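## Task

Drive home the screw that clamps the cable lug (flat metal cable end) behind the label X5. It counts as tight only when the screwdriver motor halts by itself while driving it in, shown as stopped_at_torque=1 in a result. After that, do not rotate or shift that screw. Every other screw must stay as it was at the start. A screw pressed in rather than turned must be unscrewed fully and driven in again. The torque limit begins at its minimum, which may stop the motor too early, so it may be raised. Finally raise the screwdriver well clear above the head, release and move away.

## Robot and tools

Robot: a single seven-joint Flexiv Rizon 4 arm carrying a powered screwdriver. The screwdriver has a hex key inside a thin vacuum sleeve that can hold a screw. There is no gripper. Joint ranges in rad, base outward: waist -2.792 to 2.792, shoulder -2.269 to 2.269, upper arm roll -2.967 to 2.967, elbow -1.867 to 2.688, forearm roll -2.967 to 2.967, wrist pitch -1.396 to 4.538, wrist roll -2.967 to 2.967.

Frames: every pose uses the scene frame. Its origin is on the table top straight below the arm base. +z is up, and +y is to the left when facing along +x. The tool point is the hex key tip when the key is unloaded. The key points along the tool point's own +z axis and can be pressed back by up to 12 mm. A flat block about 9 cm off the last joint axis sticks out toward the tool's -y side and rotates with the tool.

execute_actions(actions): actions is a list of actions. Each action is a table of 1 to 15 rows, and each row lasts one control step of 1/30 s. If a table has fewer than 15 rows, its last row repeats until the action's 0.5 s is used. A row has 10 numbers: x, y, z (metres, an absolute tool point position in the scene frame), then qw, qx, qy, qz (an absolute tool orientation, w first), then spindle, torque_limit and sleeve_vacuum, each from -1 to 1. An empty list only returns state and images. An action is rejected if its target is over 0.6 m from the tool point along any tool axis. If the first action is rejected or any action is malformed, nothing runs. At each step the commanded pose is clipped to at most 70 mm and 16 degrees from the measured pose, so distant targets take several actions. Repeat the desired quaternion in every row; do not copy back a drifted reported one.

Tool numbers: spindle +1 turns the key clockwise at 500 rpm, which drives a screw in. -1 turns it the other way, and values in between scale the speed. Spin-up takes 0.5 s. The motor keeps running with the last value, even between calls and while you compose a reply. The arm does not track the screw then, so finish actions with spindle 0. torque_limit maps linearly from 0.3 N m at -1 to 1.2 N m at +1. sleeve_vacuum above 0.01 holds a screw; anything else releases it. torque_limit and sleeve_vacuum stay at whatever you last sent.

Engaging and driving: place the tool point on the screw axis, 2 mm below the head top. Rotate slowly with spindle between -0.2 and 0.2. A negative value seats the key without advancing the screw, and a positive value also drives it. While the screw turns, lower the tool 0.7 mm per turn. The motor stops at 95 % of the torque limit, either when the head seats or when the thread jams. stopped_at_torque then shows 1. After that a positive spindle does nothing until spindle has been 0 or below for 0.5 s. When unscrewing, the motor never stops by itself. If turns does not decrease, raise torque_limit.

move(target, speed, blocking): target is one 10-number row giving an absolute pose, as above. Its tool numbers take effect at the start. The tool point follows a straight path. speed is in m/s, from 0.002 to 0.5 (default 0.25), and rotation is capped at twice that in rad/s. A path lasts 0.5 to 10 s, and a longer one stops early. The path ignores obstacles, the arm can lag or overshoot, and faster or deeper contact presses harder. The result adds a move: line whose ending is done, off_target, moving, held or fault, plus limits (paced = pose clipped; held = some steps blocked by a check) and the distance to target. With blocking=false you get a reply after 0.5 s. Until the move is shown to have ended, other moves and execute_actions are refused, so use wait or stop first.

wait(seconds, 0 to 10) lets the scene run while the last command holds. stop() brakes a running move to rest; the spindle keeps going. zoom_image(camera, region) magnifies part of the latest image from cam_high (896x504) or cam_wrist (616x616, fisheye). region is [x0, y0, x1, y1] in pixels, at most 504 by 504. read_manual(section) returns only licence texts ("licences"). finished_scene(scene) ends scene 1 or 2 irreversibly; the goal must already hold.

Results: the state line gives the tool point position (m), quaternion (w first) and velocities in the scene frame. The printed position can be off, more so at long reach. "Hand target" is the pose the controller is heading for. A "pose unreachable" line means the clearance check altered or blocked a command. Tool fields: stopped_at_torque, screw_detected (1 while sleeve_vacuum_kpa exceeds 30, meaning a head seals the sleeve), and turns (cumulative key turns, clockwise positive). Joint torques are noisy, offset drive outputs. MOTOR HOT appears from 65 °C; at 80 °C the brakes engage (OVER-TEMPERATURE FAULT).

Avoid: contact torque reaching a joint load limit (waist 115, shoulder 115, upper arm roll 60.1, elbow 60.1, forearm roll 36.6, wrist pitch 36.6, wrist roll 36.6 N m), or any outside force of 200 N. Either one halts the arm for 10 s and drops the rest of the call. Also avoid knocking anything off the table, dropping things, slamming into objects and pressing hard.

Each tool is called after "Emit:" by a JSON object that holds its "fn" and its "kwargs", one argument or row to a line.

## Session

Emit:
{"fn": "execute_actions", "kwargs": {
  "actions": []
}}

Scene clock: 0.00 s.
end_effector_position=(+0.5370, -0.1974, +0.2255) sleeve_vacuum_kpa=0 screw_detected=0 stopped_at_torque=0 turns=0.00 end_effector_quat_wxyz=(-0.389, +0.704, +0.576, -0.149) end_effector_velocity=(-0.000, -0.000, +0.000) end_effector_angular_velocity=(+0.000, -0.000, +0.000)
Joint positions: [ 0.432  0.568 -0.16   1.715 -0.093 -0.417 -1.308]
Joint velocities: [-0.  0.  0.  0. -0.  0. -0.]
Joint torques (N m, as the joint torque sensors report them, + toward a larger angle): no reading
Motor temperatures (°C, as the motors report them): [24 25 25 27 30 30 27]
Hand target: +0.537, -0.197, +0.225; -0.389, +0.704, +0.576, -0.149

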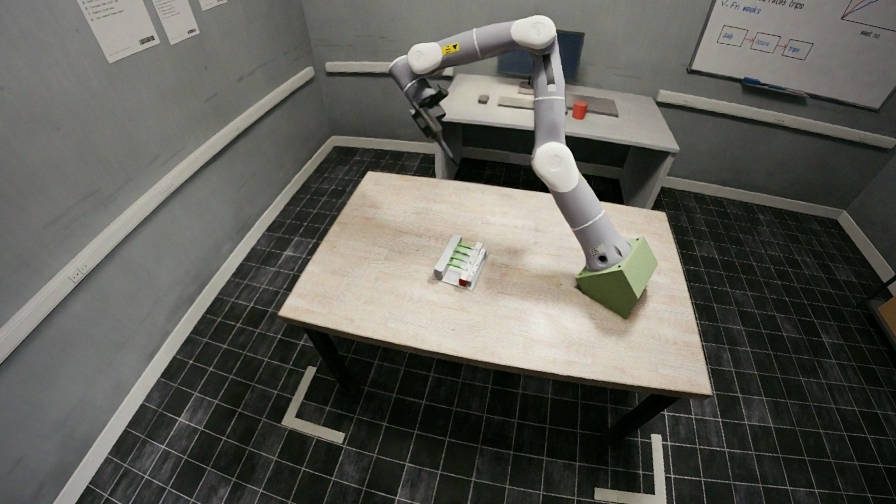

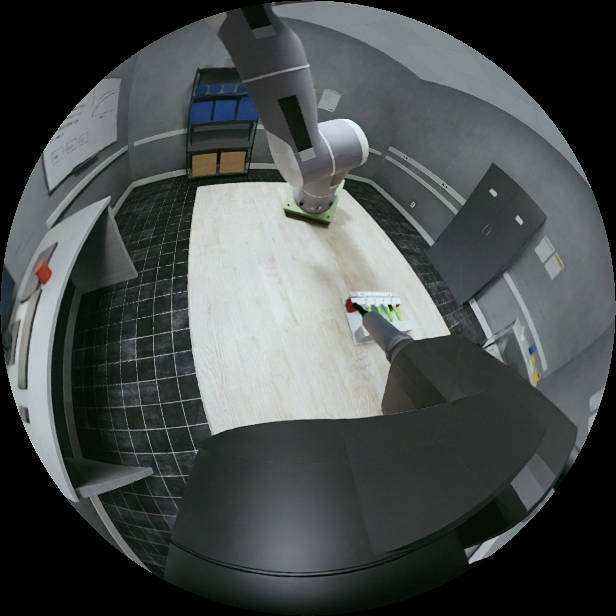

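Emit:
{"fn": "zoom_image", "kwargs": {
  "camera": "cam_high",
  "region": [410, 220, 510, 300]
}}

Region (410, 220, 510, 300) of cam_high's 896x504 image, scaled by 5.040, with more detail than that image has; it fills the top 403 rows of this view, and the rest is white.

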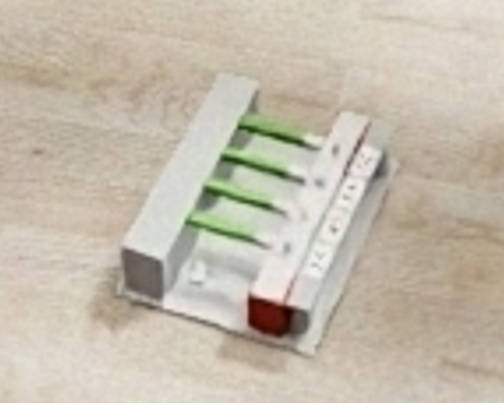

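Emit:
{"fn": "move", "kwargs": {
  "target": [0.46,0.06,0.10,0,0.774,0.633,0,0,0,0]
}}

Emit:
{"fn": "zoom_image", "kwargs": {
  "camera": "cam_wrist",
  "region": [240, 220, 440, 420]
}}

Scene clock: 19.13 s.
end_effector_position=(+0.4605, +0.0595, +0.1004) sleeve_vacuum_kpa=0 screw_detected=0 stopped_at_torque=0 turns=0.00 end_effector_quat_wxyz=(-0.001, +0.774, +0.633, +0.001) end_effector_velocity=(+0.000, +0.000, -0.000) end_effector_angular_velocity=(-0.001, -0.002, +0.000)
Joint positions: [ 0.374  0.958  0.975  2.675 -0.125  0.558 -0.378]
Joint velocities: [-0.002 -0.002  0.002 -0.    -0.002  0.002  0.002]
Joint torques (N m, as the joint torque sensors report them, + toward a larger angle): [ -1.06   4.31   1.41 -32.71  -3.93   6.43   0.82]
Motor temperatures (°C, as the motors report them): [24 26 26 31 30 30 27]
Hand target: +0.461, +0.060, +0.100; -0.001, +0.774, +0.633, +0.002
Off the commanded pose: 0.001 m, 0 deg.
move: done
camera_calibration (this result's frames):
cam_wrist: T_world_to_cam=[[0.210219, 0.975756, 0.0609011, -0.096489], [0.940894, -0.218843, 0.258507, -0.441689], [0.265567, 0.00295858, -0.964088, 0.240337], [0, 0, 0, 1]] pos_world=[0.372041, -0.0032218, 0.351762]

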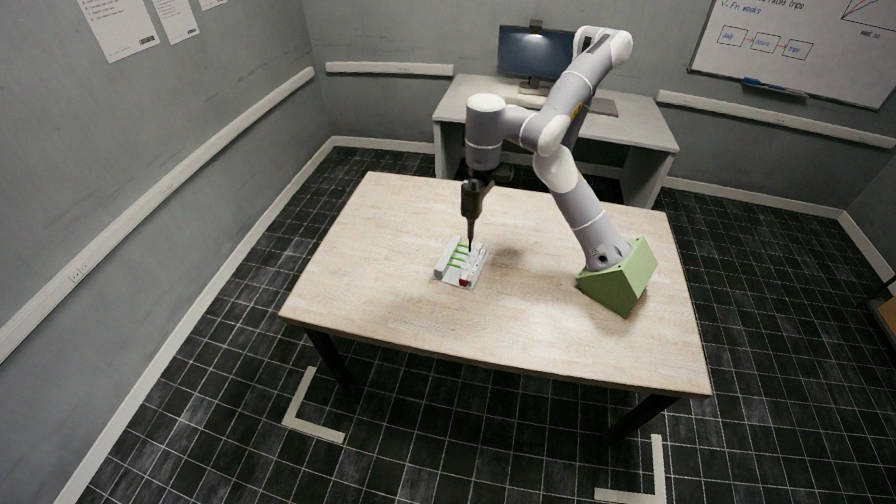

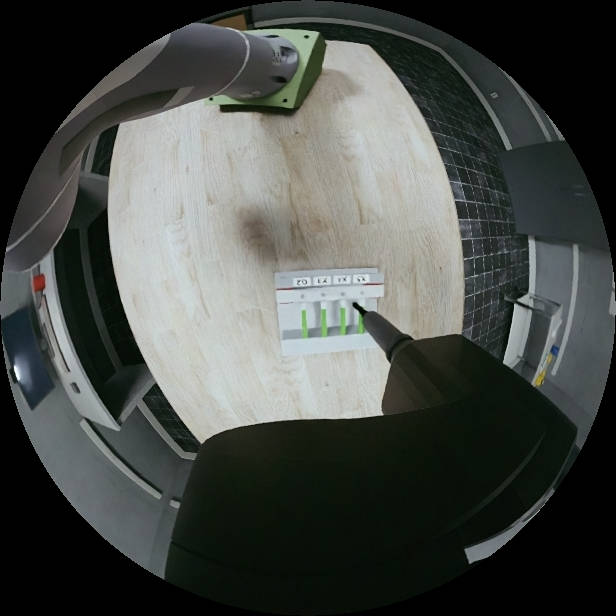

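Region (240, 220, 440, 420) of cam_wrist's 616x616 image, scaled by 2.520, with more detail than that image has.

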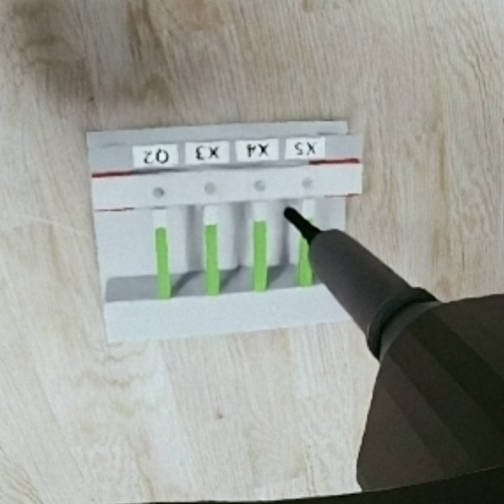

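Emit:
{"fn": "move", "kwargs": {
  "target": [0.467,0.091,0.06,0,0.774,0.633,0,0,0,0],
  "speed": 0.1
}}

Emit:
{"fn": "zoom_image", "kwargs": {
  "camera": "cam_wrist",
  "region": [290, 250, 390, 350]
}}

Emit:
{"fn": "zoom_image", "kwargs": {
  "camera": "cam_high",
  "region": [430, 230, 510, 300]
}}

Scene clock: 34.47 s.
end_effector_position=(+0.4673, +0.0910, +0.0605) sleeve_vacuum_kpa=0 screw_detected=0 stopped_at_torque=0 turns=0.00 end_effector_quat_wxyz=(+0.000, +0.774, +0.633, -0.000) end_effector_velocity=(+0.000, -0.000, -0.000) end_effector_angular_velocity=(+0.010, -0.012, -0.002)
Joint positions: [ 0.057  0.801  1.137  2.69  -0.209  0.855 -0.318]
Joint velocities: [-0.067  0.057  0.061 -0.     0.097  0.045 -0.072]
Joint torques (N m, as the joint torque sensors report them, + toward a larger angle): [  4.03   6.39   1.87 -22.74  -3.15   6.12   0.59]
Motor temperatures (°C, as the motors report them): [24 26 26 34 31 31 27]
Hand target: +0.467, +0.091, +0.060; +0.000, +0.774, +0.633, -0.000
Off the commanded pose: 0.001 m, 0 deg.
joint sent to its limit — the command would take joint 4 (elbow) past its upper limit, so that joint was sent only as far as its limit.
move: done
camera_calibration (this result's frames):
cam_wrist: T_world_to_cam=[[0.209554, 0.976133, 0.0570237, -0.125722], [0.94152, -0.217174, 0.257634, -0.431284], [0.263869, -0.000299117, -0.964558, 0.201179], [0, 0, 0, 1]] pos_world=[0.379324, 0.0291183, 0.312332]

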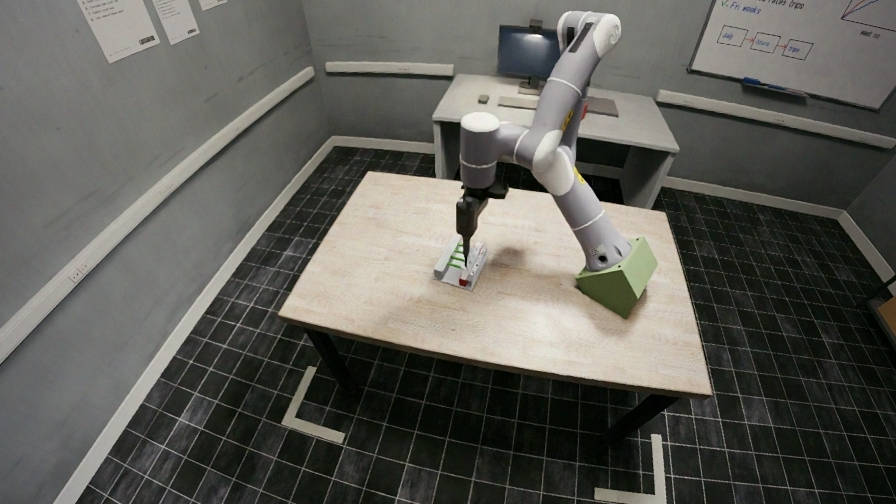

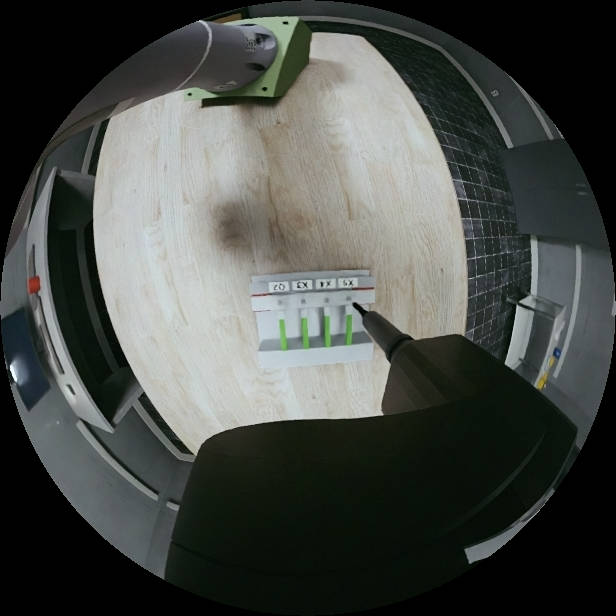

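Region (290, 250, 390, 350) of cam_wrist's 616x616 image, scaled by 5.040, with more detail than that image has.

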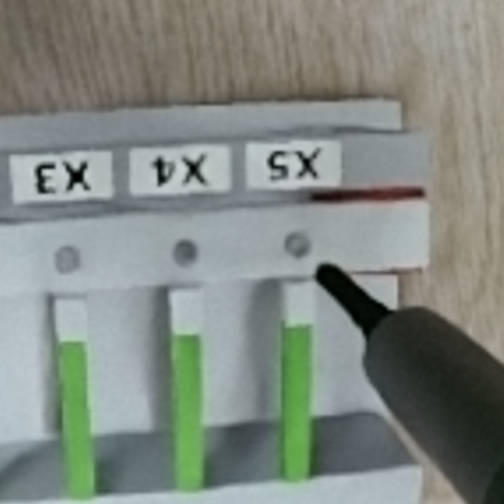

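Region (430, 230, 510, 300) of cam_high's 896x504 image, scaled by 6.300, with more detail than that image has; it fills the top 441 rows of this view, and the rest is white.

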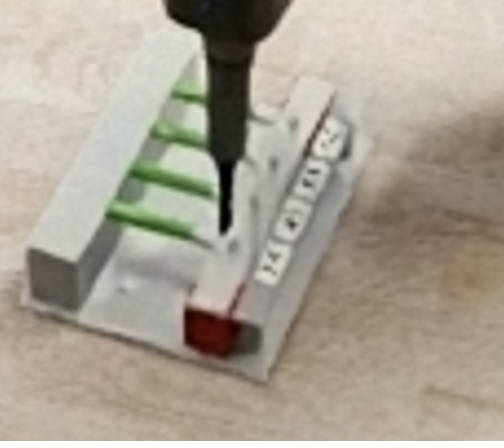

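Emit:
{"fn": "move", "kwargs": {
  "target": [0.463,0.088,0.06,0,0.259,0.966,0,0,0,0]
}}

Emit:
{"fn": "zoom_image", "kwargs": {
  "camera": "cam_wrist",
  "region": [310, 260, 390, 340]
}}

Emit:
{"fn": "zoom_image", "kwargs": {
  "camera": "cam_high",
  "region": [430, 230, 510, 300]
}}

Scene clock: 51.07 s.
end_effector_position=(+0.4624, +0.0886, +0.0599) sleeve_vacuum_kpa=0 screw_detected=0 stopped_at_torque=0 turns=0.00 end_effector_quat_wxyz=(-0.000, +0.259, +0.966, +0.000) end_effector_velocity=(+0.000, +0.000, +0.000) end_effector_angular_velocity=(+0.001, -0.000, +0.004)
Joint positions: [ 0.072  0.482  0.944  2.555 -0.666  0.809 -1.346]
Joint velocities: [-0.    -0.001  0.001 -0.001 -0.    -0.    -0.003]
Joint torques (N m, as the joint torque sensors report them, + toward a larger angle): [  8.97  17.44  10.31 -23.6   -3.01   3.88   0.63]
Motor temperatures (°C, as the motors report them): [24 26 25 34 31 31 27]
Hand target: +0.462, +0.088, +0.060; -0.000, +0.259, +0.966, -0.000
Off the commanded pose: 0.001 m, 0 deg.
move: done
camera_calibration (this result's frames):
cam_wrist: T_world_to_cam=[[-0.858597, 0.509277, 0.0587205, 0.412891], [0.505907, 0.823208, 0.257655, -0.317707], [0.0828786, 0.250929, -0.964451, 0.263292], [0, 0, 0, 1]] pos_world=[0.493416, -0.0148048, 0.311546]

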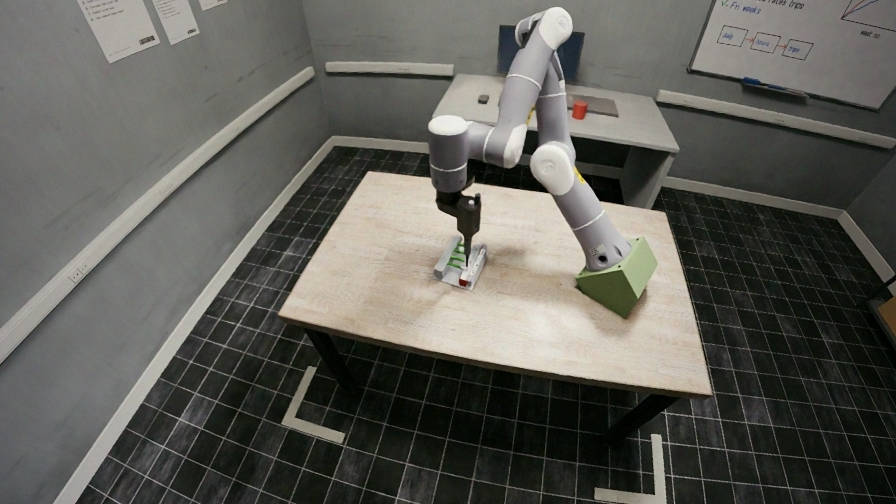

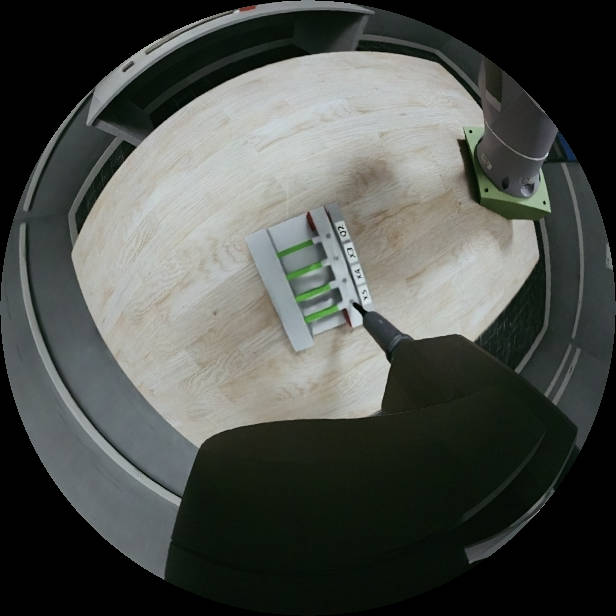

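Region (310, 260, 390, 340) of cam_wrist's 616x616 image, scaled by 6.300, with more detail than that image has.

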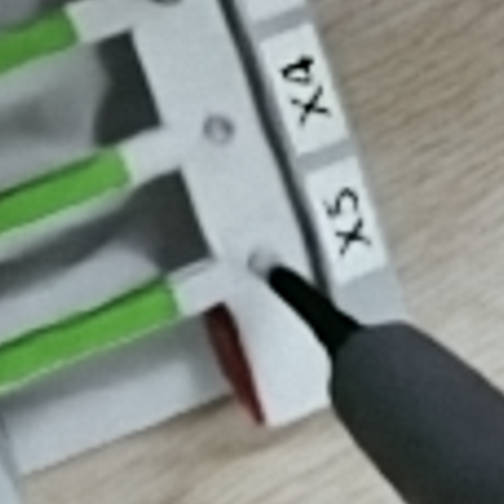

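Region (430, 230, 510, 300) of cam_high's 896x504 image, scaled by 6.300, with more detail than that image has; it fills the top 441 rows of this view, and the rest is white.

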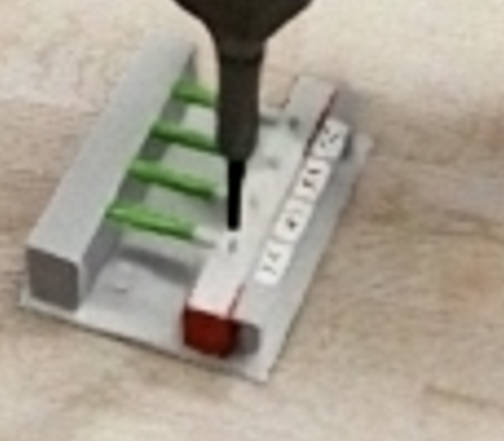

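Emit:
{"fn": "move", "kwargs": {
  "target": [0.463,0.089,0.053,0,0.259,0.966,0,0,0,1],
  "speed": 0.02
}}

Emit:
{"fn": "zoom_image", "kwargs": {
  "camera": "cam_wrist",
  "region": [330, 280, 380, 330]
}}

Emit:
{"fn": "zoom_image", "kwargs": {
  "camera": "cam_high",
  "region": [445, 245, 495, 290]
}}

Scene clock: 63.33 s.
end_effector_position=(+0.4629, +0.0889, +0.0531) sleeve_vacuum_kpa=14 screw_detected=0 stopped_at_torque=0 turns=0.00 end_effector_quat_wxyz=(+0.000, +0.259, +0.966, -0.000) end_effector_velocity=(+0.000, -0.000, -0.000) end_effector_angular_velocity=(-0.001, -0.000, -0.001)
Joint positions: [ 0.049  0.465  0.942  2.562 -0.702  0.832 -1.329]
Joint velocities: [-0.001 -0.001 -0.    -0.    -0.003  0.     0.002]
Joint torques (N m, as the joint torque sensors report them, + toward a larger angle): [  8.6   16.58   9.89 -22.44  -3.16   5.62   1.02]
Motor temperatures (°C, as the motors report them): [24 26 26 35 31 31 27]
Hand target: +0.463, +0.089, +0.053; -0.000, +0.259, +0.966, -0.000
Off the commanded pose: 0.000 m, 0 deg.
move: done
camera_calibration (this result's frames):
cam_wrist: T_world_to_cam=[[-0.858612, 0.509331, 0.0580315, 0.413643], [0.5058, 0.82332, 0.257509, -0.316465], [0.0833789, 0.250453, -0.964532, 0.256387], [0, 0, 0, 1]] pos_world=[0.49385, -0.0143429, 0.304782]

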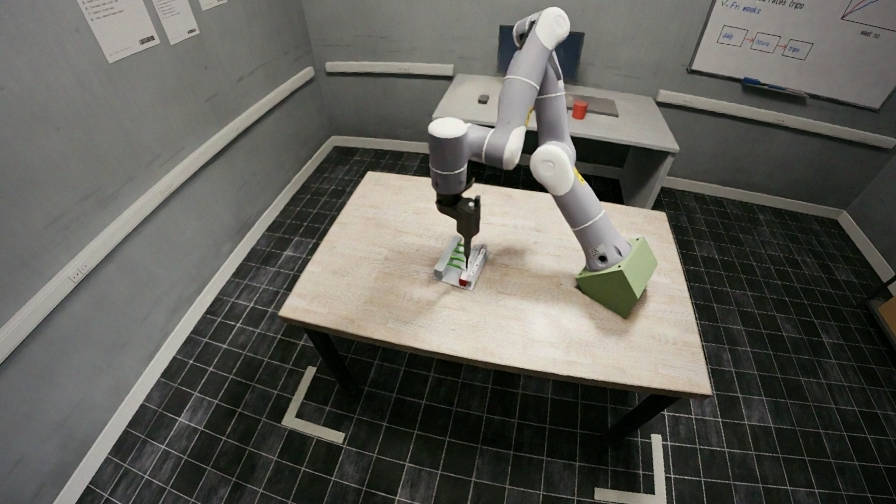

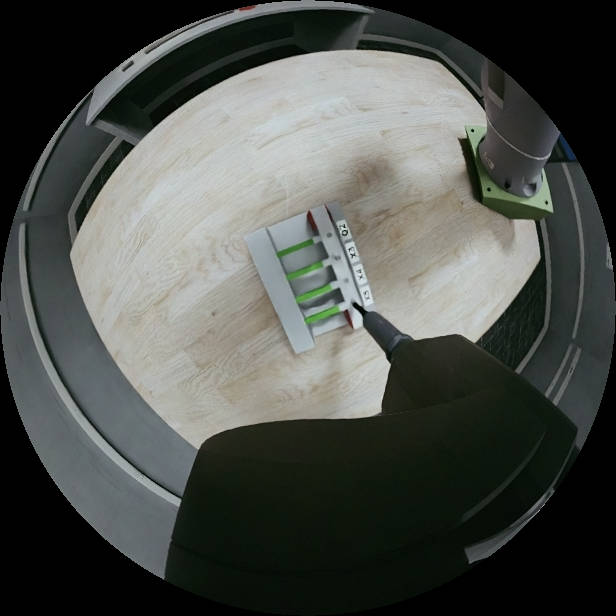

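Region (330, 280, 380, 330) of cam_wrist's 616x616 image, scaled by 10.080, with more detail than that image has.

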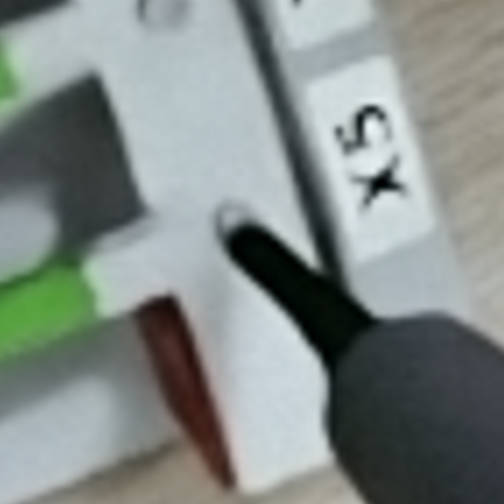

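Region (445, 245, 495, 290) of cam_high's 896x504 image, scaled by 10.080, with more detail than that image has; it fills the top 454 rows of this view, and the rest is white.

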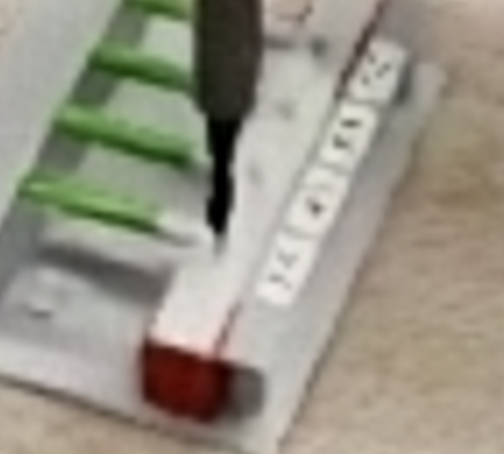

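Emit:
{"fn": "move", "kwargs": {
  "target": [0.4628,0.0887,0.046,0,0.259,0.966,0,0,0,1],
  "speed": 0.008
}}

Emit:
{"fn": "zoom_image", "kwargs": {
  "camera": "cam_wrist",
  "region": [330, 280, 380, 330]
}}

Scene clock: 76.03 s.
end_effector_position=(+0.4629, +0.0889, +0.0463) sleeve_vacuum_kpa=14 screw_detected=0 stopped_at_torque=0 turns=0.00 end_effector_quat_wxyz=(+0.000, +0.259, +0.966, +0.000) end_effector_velocity=(+0.000, +0.000, -0.000) end_effector_angular_velocity=(+0.001, -0.000, -0.001)
Joint positions: [ 0.027  0.45   0.938  2.57  -0.738  0.857 -1.312]
Joint velocities: [-0.001 -0.    -0.     0.    -0.001  0.002  0.001]
Joint torques (N m, as the joint torque sensors report them, + toward a larger angle): [  7.19  16.04   9.44 -20.28  -2.75   5.27   0.71]
Motor temperatures (°C, as the motors report them): [24 26 26 35 31 31 27]
Hand target: +0.463, +0.089, +0.046; -0.000, +0.259, +0.966, +0.000
Off the commanded pose: 0.000 m, 0 deg.
move: done
camera_calibration (this result's frames):
cam_wrist: T_world_to_cam=[[-0.858708, 0.509188, 0.0578623, 0.414132], [0.505561, 0.823248, 0.258207, -0.31462], [0.0838407, 0.250977, -0.964355, 0.249558], [0, 0, 0, 1]] pos_world=[0.493755, -0.0144942, 0.297937]

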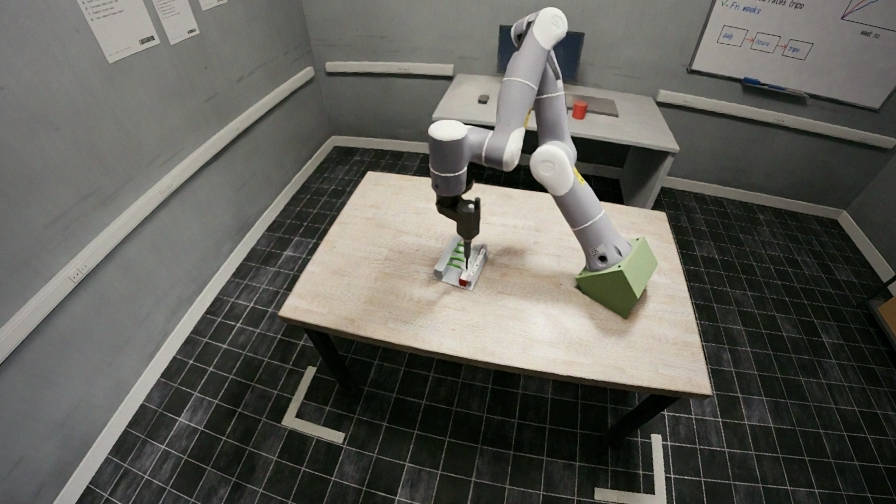

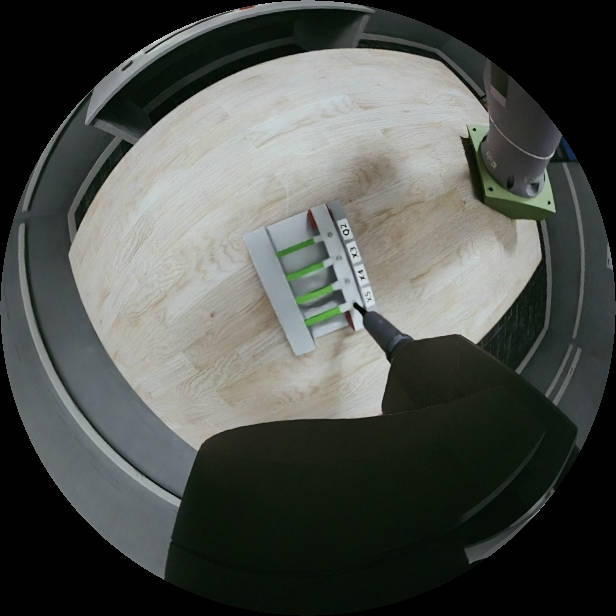

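Region (330, 280, 380, 330) of cam_wrist's 616x616 image, scaled by 10.080, with more detail than that image has.

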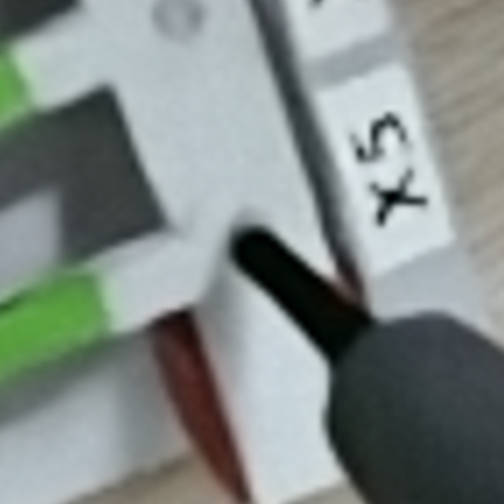

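Emit:
{"fn": "move", "kwargs": {
  "target": [0.4628,0.0887,0.041,0,0.259,0.966,0,0,0,1],
  "speed": 0.008
}}

Emit:
{"fn": "zoom_image", "kwargs": {
  "camera": "cam_wrist",
  "region": [330, 280, 380, 330]
}}

Emit:
{"fn": "zoom_image", "kwargs": {
  "camera": "cam_high",
  "region": [445, 245, 495, 290]
}}

Scene clock: 85.17 s.
end_effector_position=(+0.4631, +0.0890, +0.0414) sleeve_vacuum_kpa=14 screw_detected=0 stopped_at_torque=0 turns=0.00 end_effector_quat_wxyz=(+0.000, +0.259, +0.966, +0.000) end_effector_velocity=(+0.000, +0.000, -0.000) end_effector_angular_velocity=(+0.000, +0.000, -0.001)
Joint positions: [ 0.01   0.438  0.935  2.576 -0.766  0.874 -1.299]
Joint velocities: [-0.001 -0.001 -0.     0.    -0.001  0.001  0.   ]
Joint torques (N m, as the joint torque sensors report them, + toward a larger angle): [  7.32  16.04   9.43 -18.75  -2.95   5.18   0.74]
Motor temperatures (°C, as the motors report them): [24 26 26 34 31 31 27]
Hand target: +0.463, +0.089, +0.041; -0.000, +0.259, +0.966, -0.000
Off the commanded pose: 0.001 m, 0 deg.
move: done
camera_calibration (this result's frames):
cam_wrist: T_world_to_cam=[[-0.858755, 0.509122, 0.0577522, 0.414495], [0.505436, 0.823204, 0.258591, -0.313501], [0.0841124, 0.251256, -0.964259, 0.244629], [0, 0, 0, 1]] pos_world=[0.493827, -0.0144176, 0.293016]

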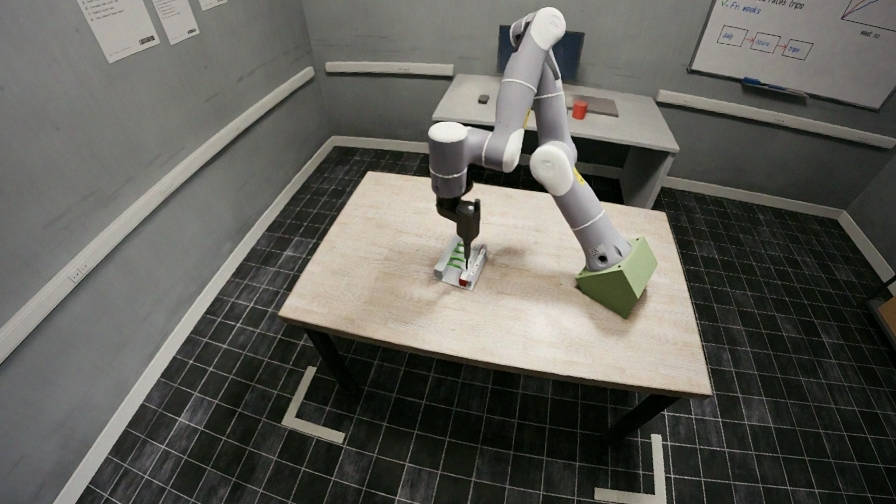

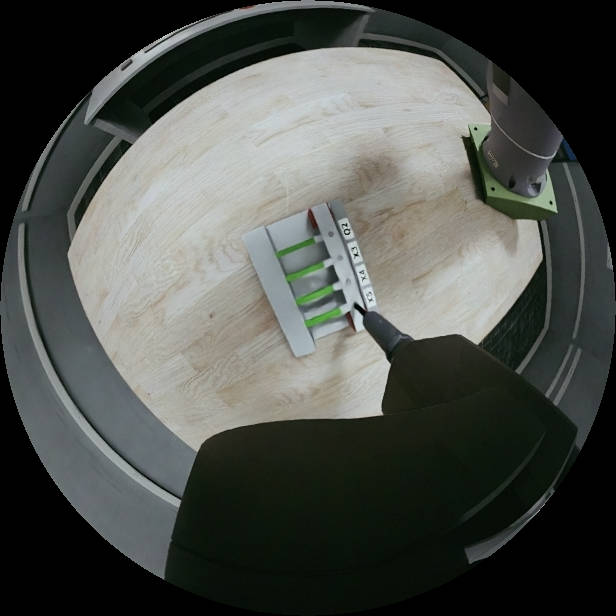

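Region (330, 280, 380, 330) of cam_wrist's 616x616 image, scaled by 10.080, with more detail than that image has.

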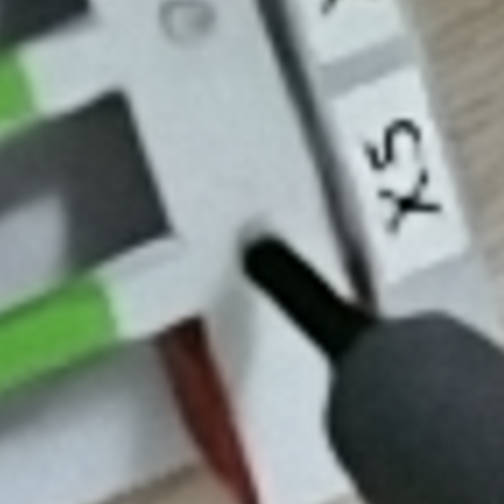

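Region (445, 245, 495, 290) of cam_high's 896x504 image, scaled by 10.080, with more detail than that image has; it fills the top 454 rows of this view, and the rest is white.

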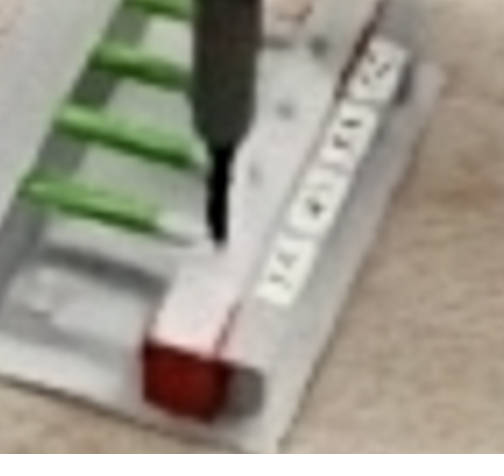

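Emit:
{"fn": "execute_actions", "kwargs": {
  "actions": [
    [[0.4628,0.0885,0.042,0,0.259,0.966,0,-0.1,0,1]],
    [[0.4628,0.0885,0.042,0,0.259,0.966,0,0,0,1]]
  ]
}}

Emit:
{"fn": "zoom_image", "kwargs": {
  "camera": "cam_wrist",
  "region": [330, 280, 380, 330]
}}

Scene clock: 97.80 s.
end_effector_position=(+0.4632, +0.0892, +0.0424) sleeve_vacuum_kpa=14 screw_detected=0 stopped_at_torque=0 turns=-0.41 end_effector_quat_wxyz=(+0.000, +0.259, +0.966, +0.001) end_effector_velocity=(-0.000, -0.000, -0.000) end_effector_angular_velocity=(-0.000, +0.000, -0.000)
Joint positions: [ 0.013  0.441  0.936  2.575 -0.76   0.873 -1.302]
Joint velocities: [-0.     0.    -0.     0.001  0.     0.     0.   ]
Joint torques (N m, as the joint torque sensors report them, + toward a larger angle): [  7.56  17.95   9.17 -19.22  -2.18   3.07   0.14]
Motor temperatures (°C, as the motors report them): [24 26 26 34 31 31 27]
Hand target: +0.463, +0.089, +0.042; +0.000, +0.259, +0.966, +0.000
Off the commanded pose: 0.001 m, 0 deg.
camera_calibration (this result's frames):
cam_wrist: T_world_to_cam=[[-0.858661, 0.509249, 0.058018, 0.414374], [0.505555, 0.822881, 0.259387, -0.31399], [0.0843508, 0.252057, -0.964029, 0.245367], [0, 0, 0, 1]] pos_world=[0.493849, -0.01449, 0.293944]

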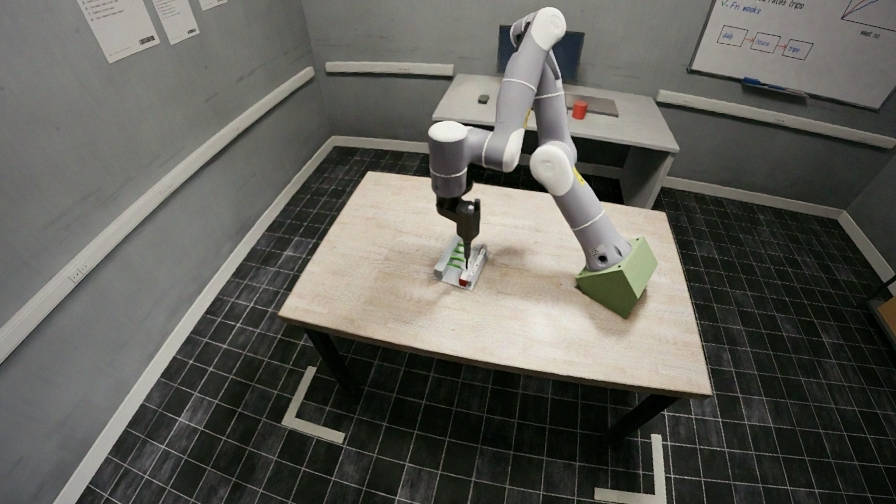

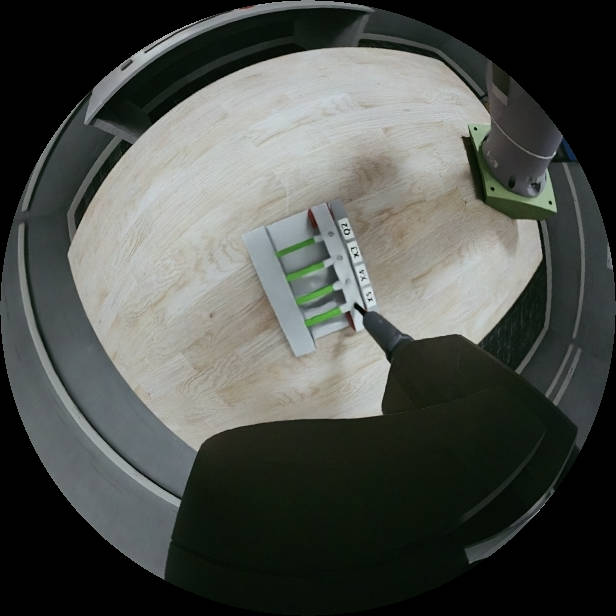

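Region (330, 280, 380, 330) of cam_wrist's 616x616 image, scaled by 10.080, with more detail than that image has.

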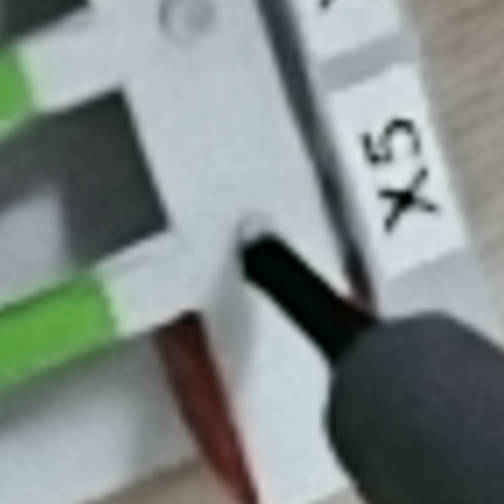

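Emit:
{"fn": "move", "kwargs": {
  "target": [0.4627,0.0875,0.0495,0,0.259,0.966,0,0,0,1],
  "speed": 0.01
}}

Emit:
{"fn": "zoom_image", "kwargs": {
  "camera": "cam_wrist",
  "region": [335, 285, 375, 325]
}}

Emit:
{"fn": "move", "kwargs": {
  "target": [0.4627,0.0875,0.043,0,0.259,0.966,0,0,0,1],
  "speed": 0.008
}}

Emit:
{"fn": "zoom_image", "kwargs": {
  "camera": "cam_wrist",
  "region": [335, 285, 375, 325]
}}

Scene clock: 113.30 s.
end_effector_position=(+0.4628, +0.0876, +0.0494) sleeve_vacuum_kpa=14 screw_detected=0 stopped_at_torque=0 turns=-0.41 end_effector_quat_wxyz=(+0.000, +0.259, +0.966, +0.000) end_effector_velocity=(-0.000, -0.000, +0.000) end_effector_angular_velocity=(-0.001, +0.001, +0.001)
Joint positions: [ 0.038  0.462  0.937  2.569 -0.716  0.848 -1.325]
Joint velocities: [ 0.     0.     0.    -0.     0.002 -0.002 -0.002]
Joint torques (N m, as the joint torque sensors report them, + toward a larger angle): [ 10.19  17.78  10.25 -22.51  -2.46   4.32   0.15]
Motor temperatures (°C, as the motors report them): [24 26 26 34 31 31 27]
Hand target: +0.463, +0.087, +0.049; +0.000, +0.259, +0.966, +0.000
Off the commanded pose: 0.000 m, 0 deg.
move: done
camera_calibration (this result's frames):
cam_wrist: T_world_to_cam=[[-0.8584, 0.50967, 0.0581842, 0.414253], [0.506119, 0.822963, 0.258022, -0.314518], [0.0836226, 0.250934, -0.964385, 0.253056], [0, 0, 0, 1]] pos_world=[0.493617, -0.0157954, 0.301093]

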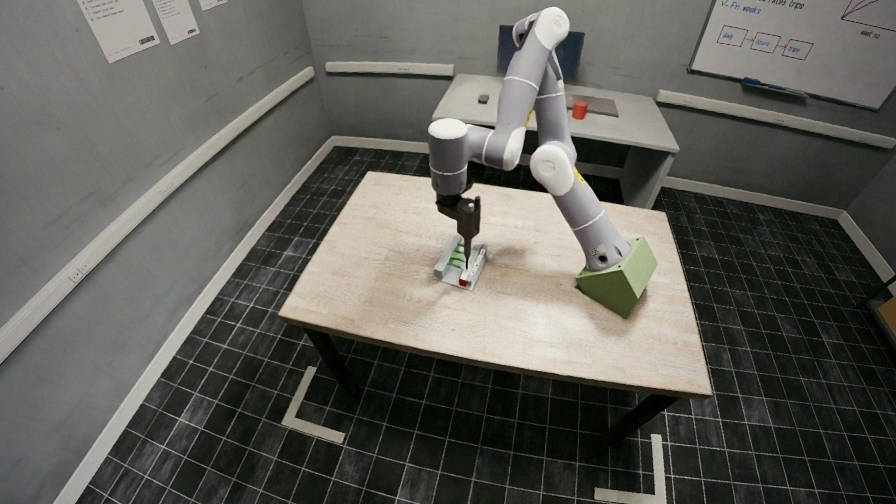

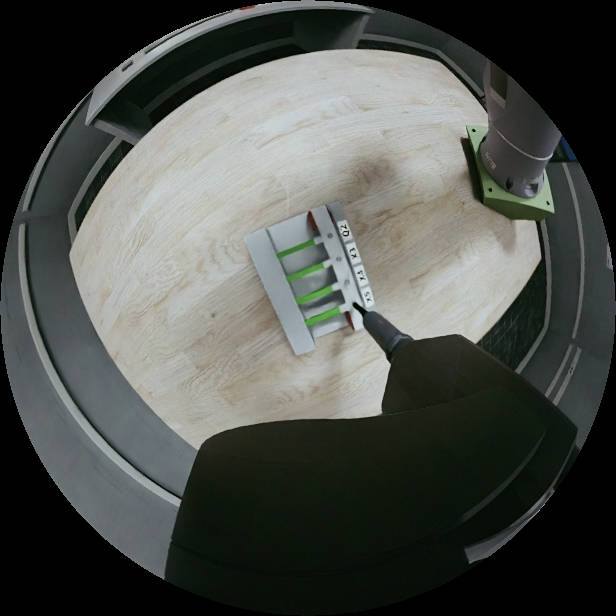

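Region (335, 285, 375, 325) of cam_wrist's 616x616 image, scaled by 12.600, with more detail than that image has.

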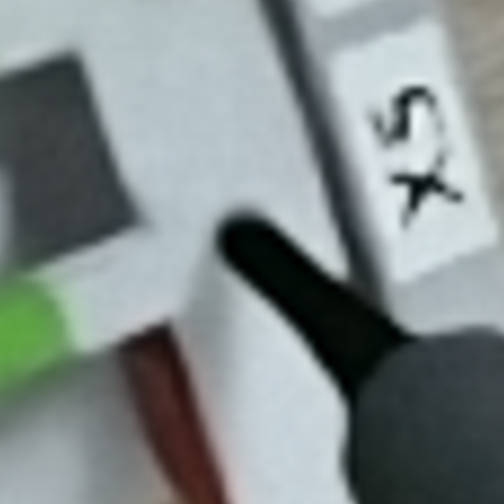

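Scene clock: 114.33 s.
end_effector_position=(+0.4629, +0.0877, +0.0433) sleeve_vacuum_kpa=14 screw_detected=0 stopped_at_torque=0 turns=-0.41 end_effector_quat_wxyz=(+0.000, +0.259, +0.966, +0.000) end_effector_velocity=(-0.000, -0.000, -0.000) end_effector_angular_velocity=(-0.000, +0.000, +0.002)
Joint positions: [ 0.017  0.447  0.935  2.576 -0.75   0.869 -1.309]
Joint velocities: [-0.001 -0.    -0.     0.    -0.001  0.001 -0.001]
Joint torques (N m, as the joint torque sensors report them, + toward a larger angle): [  6.64  16.62   8.81 -19.04  -2.47   5.28   1.17]
Motor temperatures (°C, as the motors report them): [24 26 26 34 31 31 27]
Hand target: +0.463, +0.088, +0.043; -0.000, +0.259, +0.966, -0.000
Off the commanded pose: 0.000 m, 0 deg.
move: done
camera_calibration (this result's frames):
cam_wrist: T_world_to_cam=[[-0.858736, 0.509149, 0.057798, 0.414873], [0.505492, 0.823238, 0.258373, -0.312876], [0.0839685, 0.25109, -0.964315, 0.246928], [0, 0, 0, 1]] pos_world=[0.493688, -0.0156611, 0.294976]

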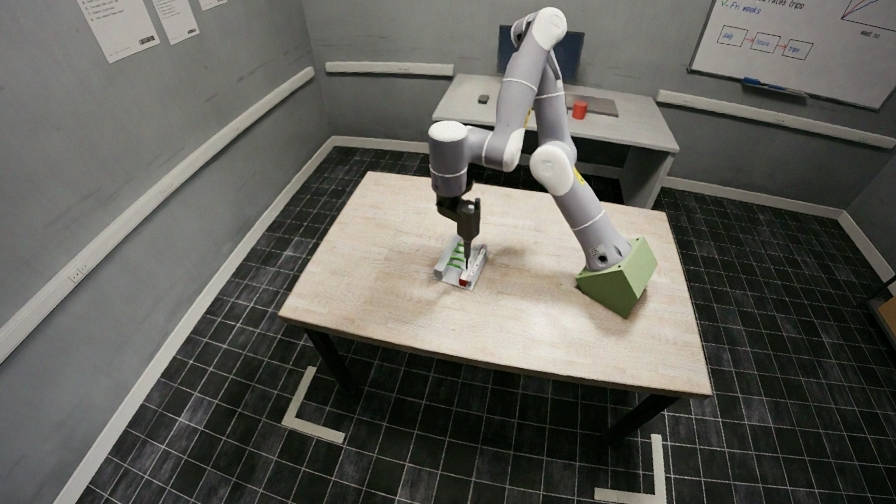

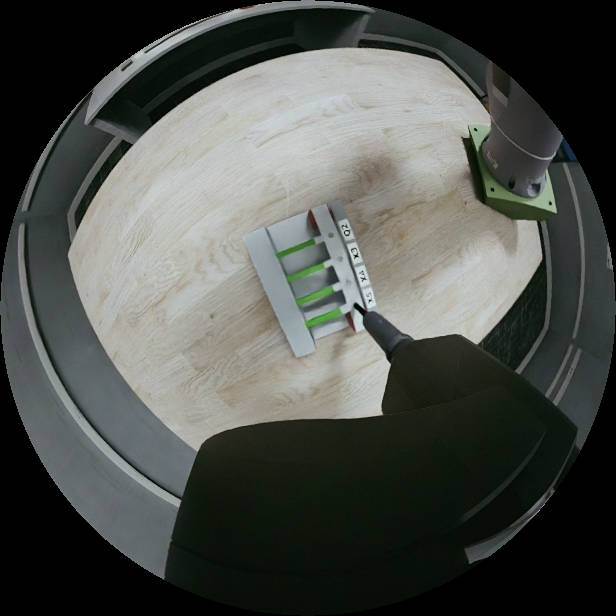

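Region (335, 285, 375, 325) of cam_wrist's 616x616 image, scaled by 12.600, with more detail than that image has.

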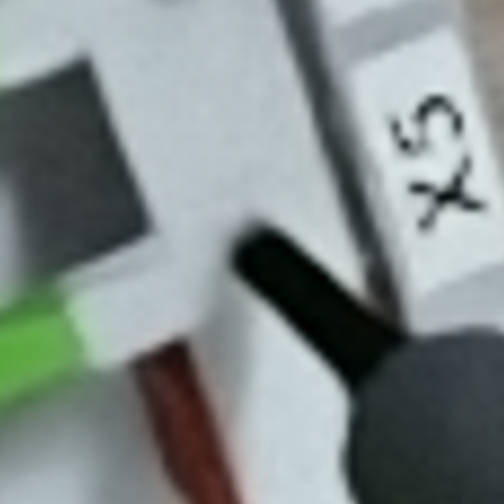

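Try turning to engage.

Emit:
{"fn": "execute_actions", "kwargs": {
  "actions": [
    [[0.4627,0.0875,0.043,0,0.259,0.966,0,0.1,0,1]],
    [[0.4627,0.0875,0.043,0,0.259,0.966,0,0.1,0,1]],
    [[0.4627,0.0875,0.043,0,0.259,0.966,0,0,0,1]]
  ]
}}

Emit:
{"fn": "zoom_image", "kwargs": {
  "camera": "cam_wrist",
  "region": [335, 285, 375, 325]
}}

Scene clock: 123.27 s.
end_effector_position=(+0.4630, +0.0878, +0.0433) sleeve_vacuum_kpa=14 screw_detected=0 stopped_at_torque=0 turns=0.42 end_effector_quat_wxyz=(+0.000, +0.259, +0.966, +0.000) end_effector_velocity=(+0.000, +0.000, +0.000) end_effector_angular_velocity=(+0.000, -0.000, -0.001)
Joint positions: [ 0.017  0.447  0.935  2.576 -0.751  0.87  -1.309]
Joint velocities: [-0.    -0.    -0.    -0.    -0.001  0.     0.001]
Joint torques (N m, as the joint torque sensors report them, + toward a larger angle): [  6.93  16.53   9.33 -19.76  -2.51   4.7    0.79]
Motor temperatures (°C, as the motors report them): [24 26 26 34 31 31 27]
Hand target: +0.463, +0.087, +0.043; +0.000, +0.259, +0.966, -0.000
Off the commanded pose: 0.001 m, 0 deg.
camera_calibration (this result's frames):
cam_wrist: T_world_to_cam=[[-0.858716, 0.509187, 0.0577603, 0.414893], [0.505501, 0.823169, 0.258576, -0.31297], [0.084117, 0.251241, -0.964263, 0.246812], [0, 0, 0, 1]] pos_world=[0.493721, -0.01564, 0.294954]

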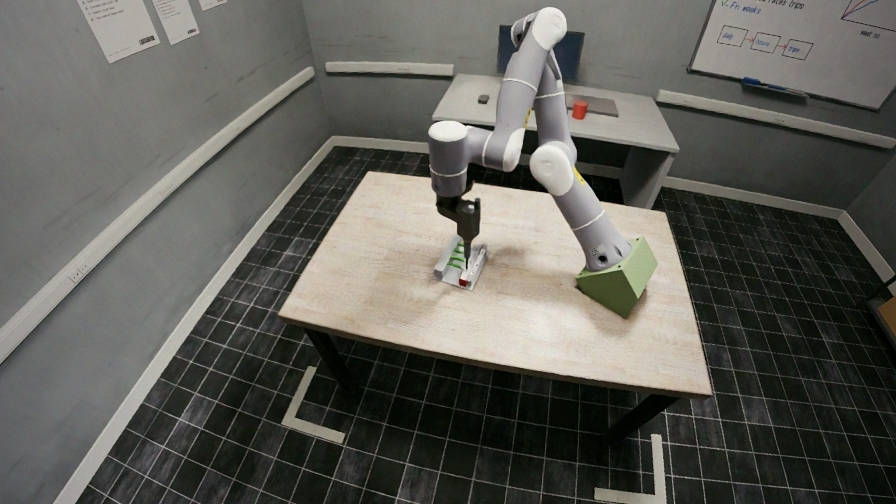

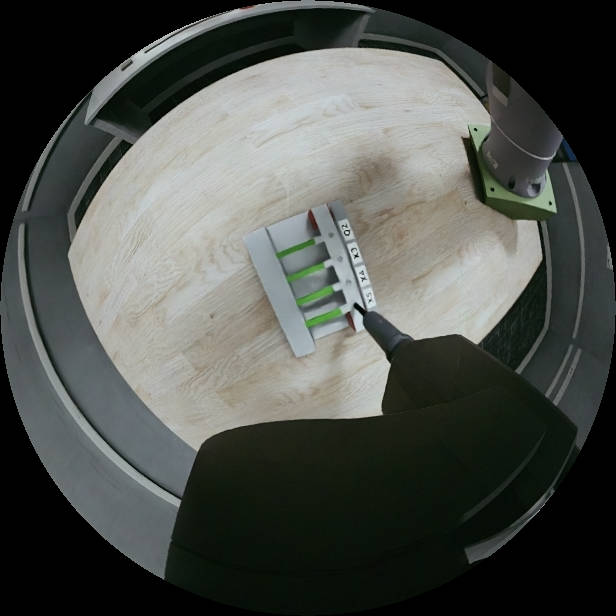

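Region (335, 285, 375, 325) of cam_wrist's 616x616 image, scaled by 12.600, with more detail than that image has.

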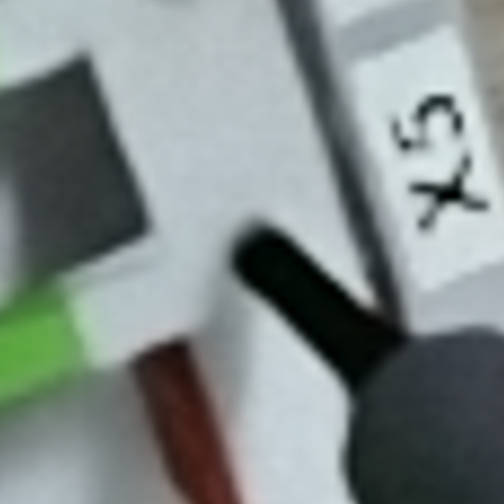

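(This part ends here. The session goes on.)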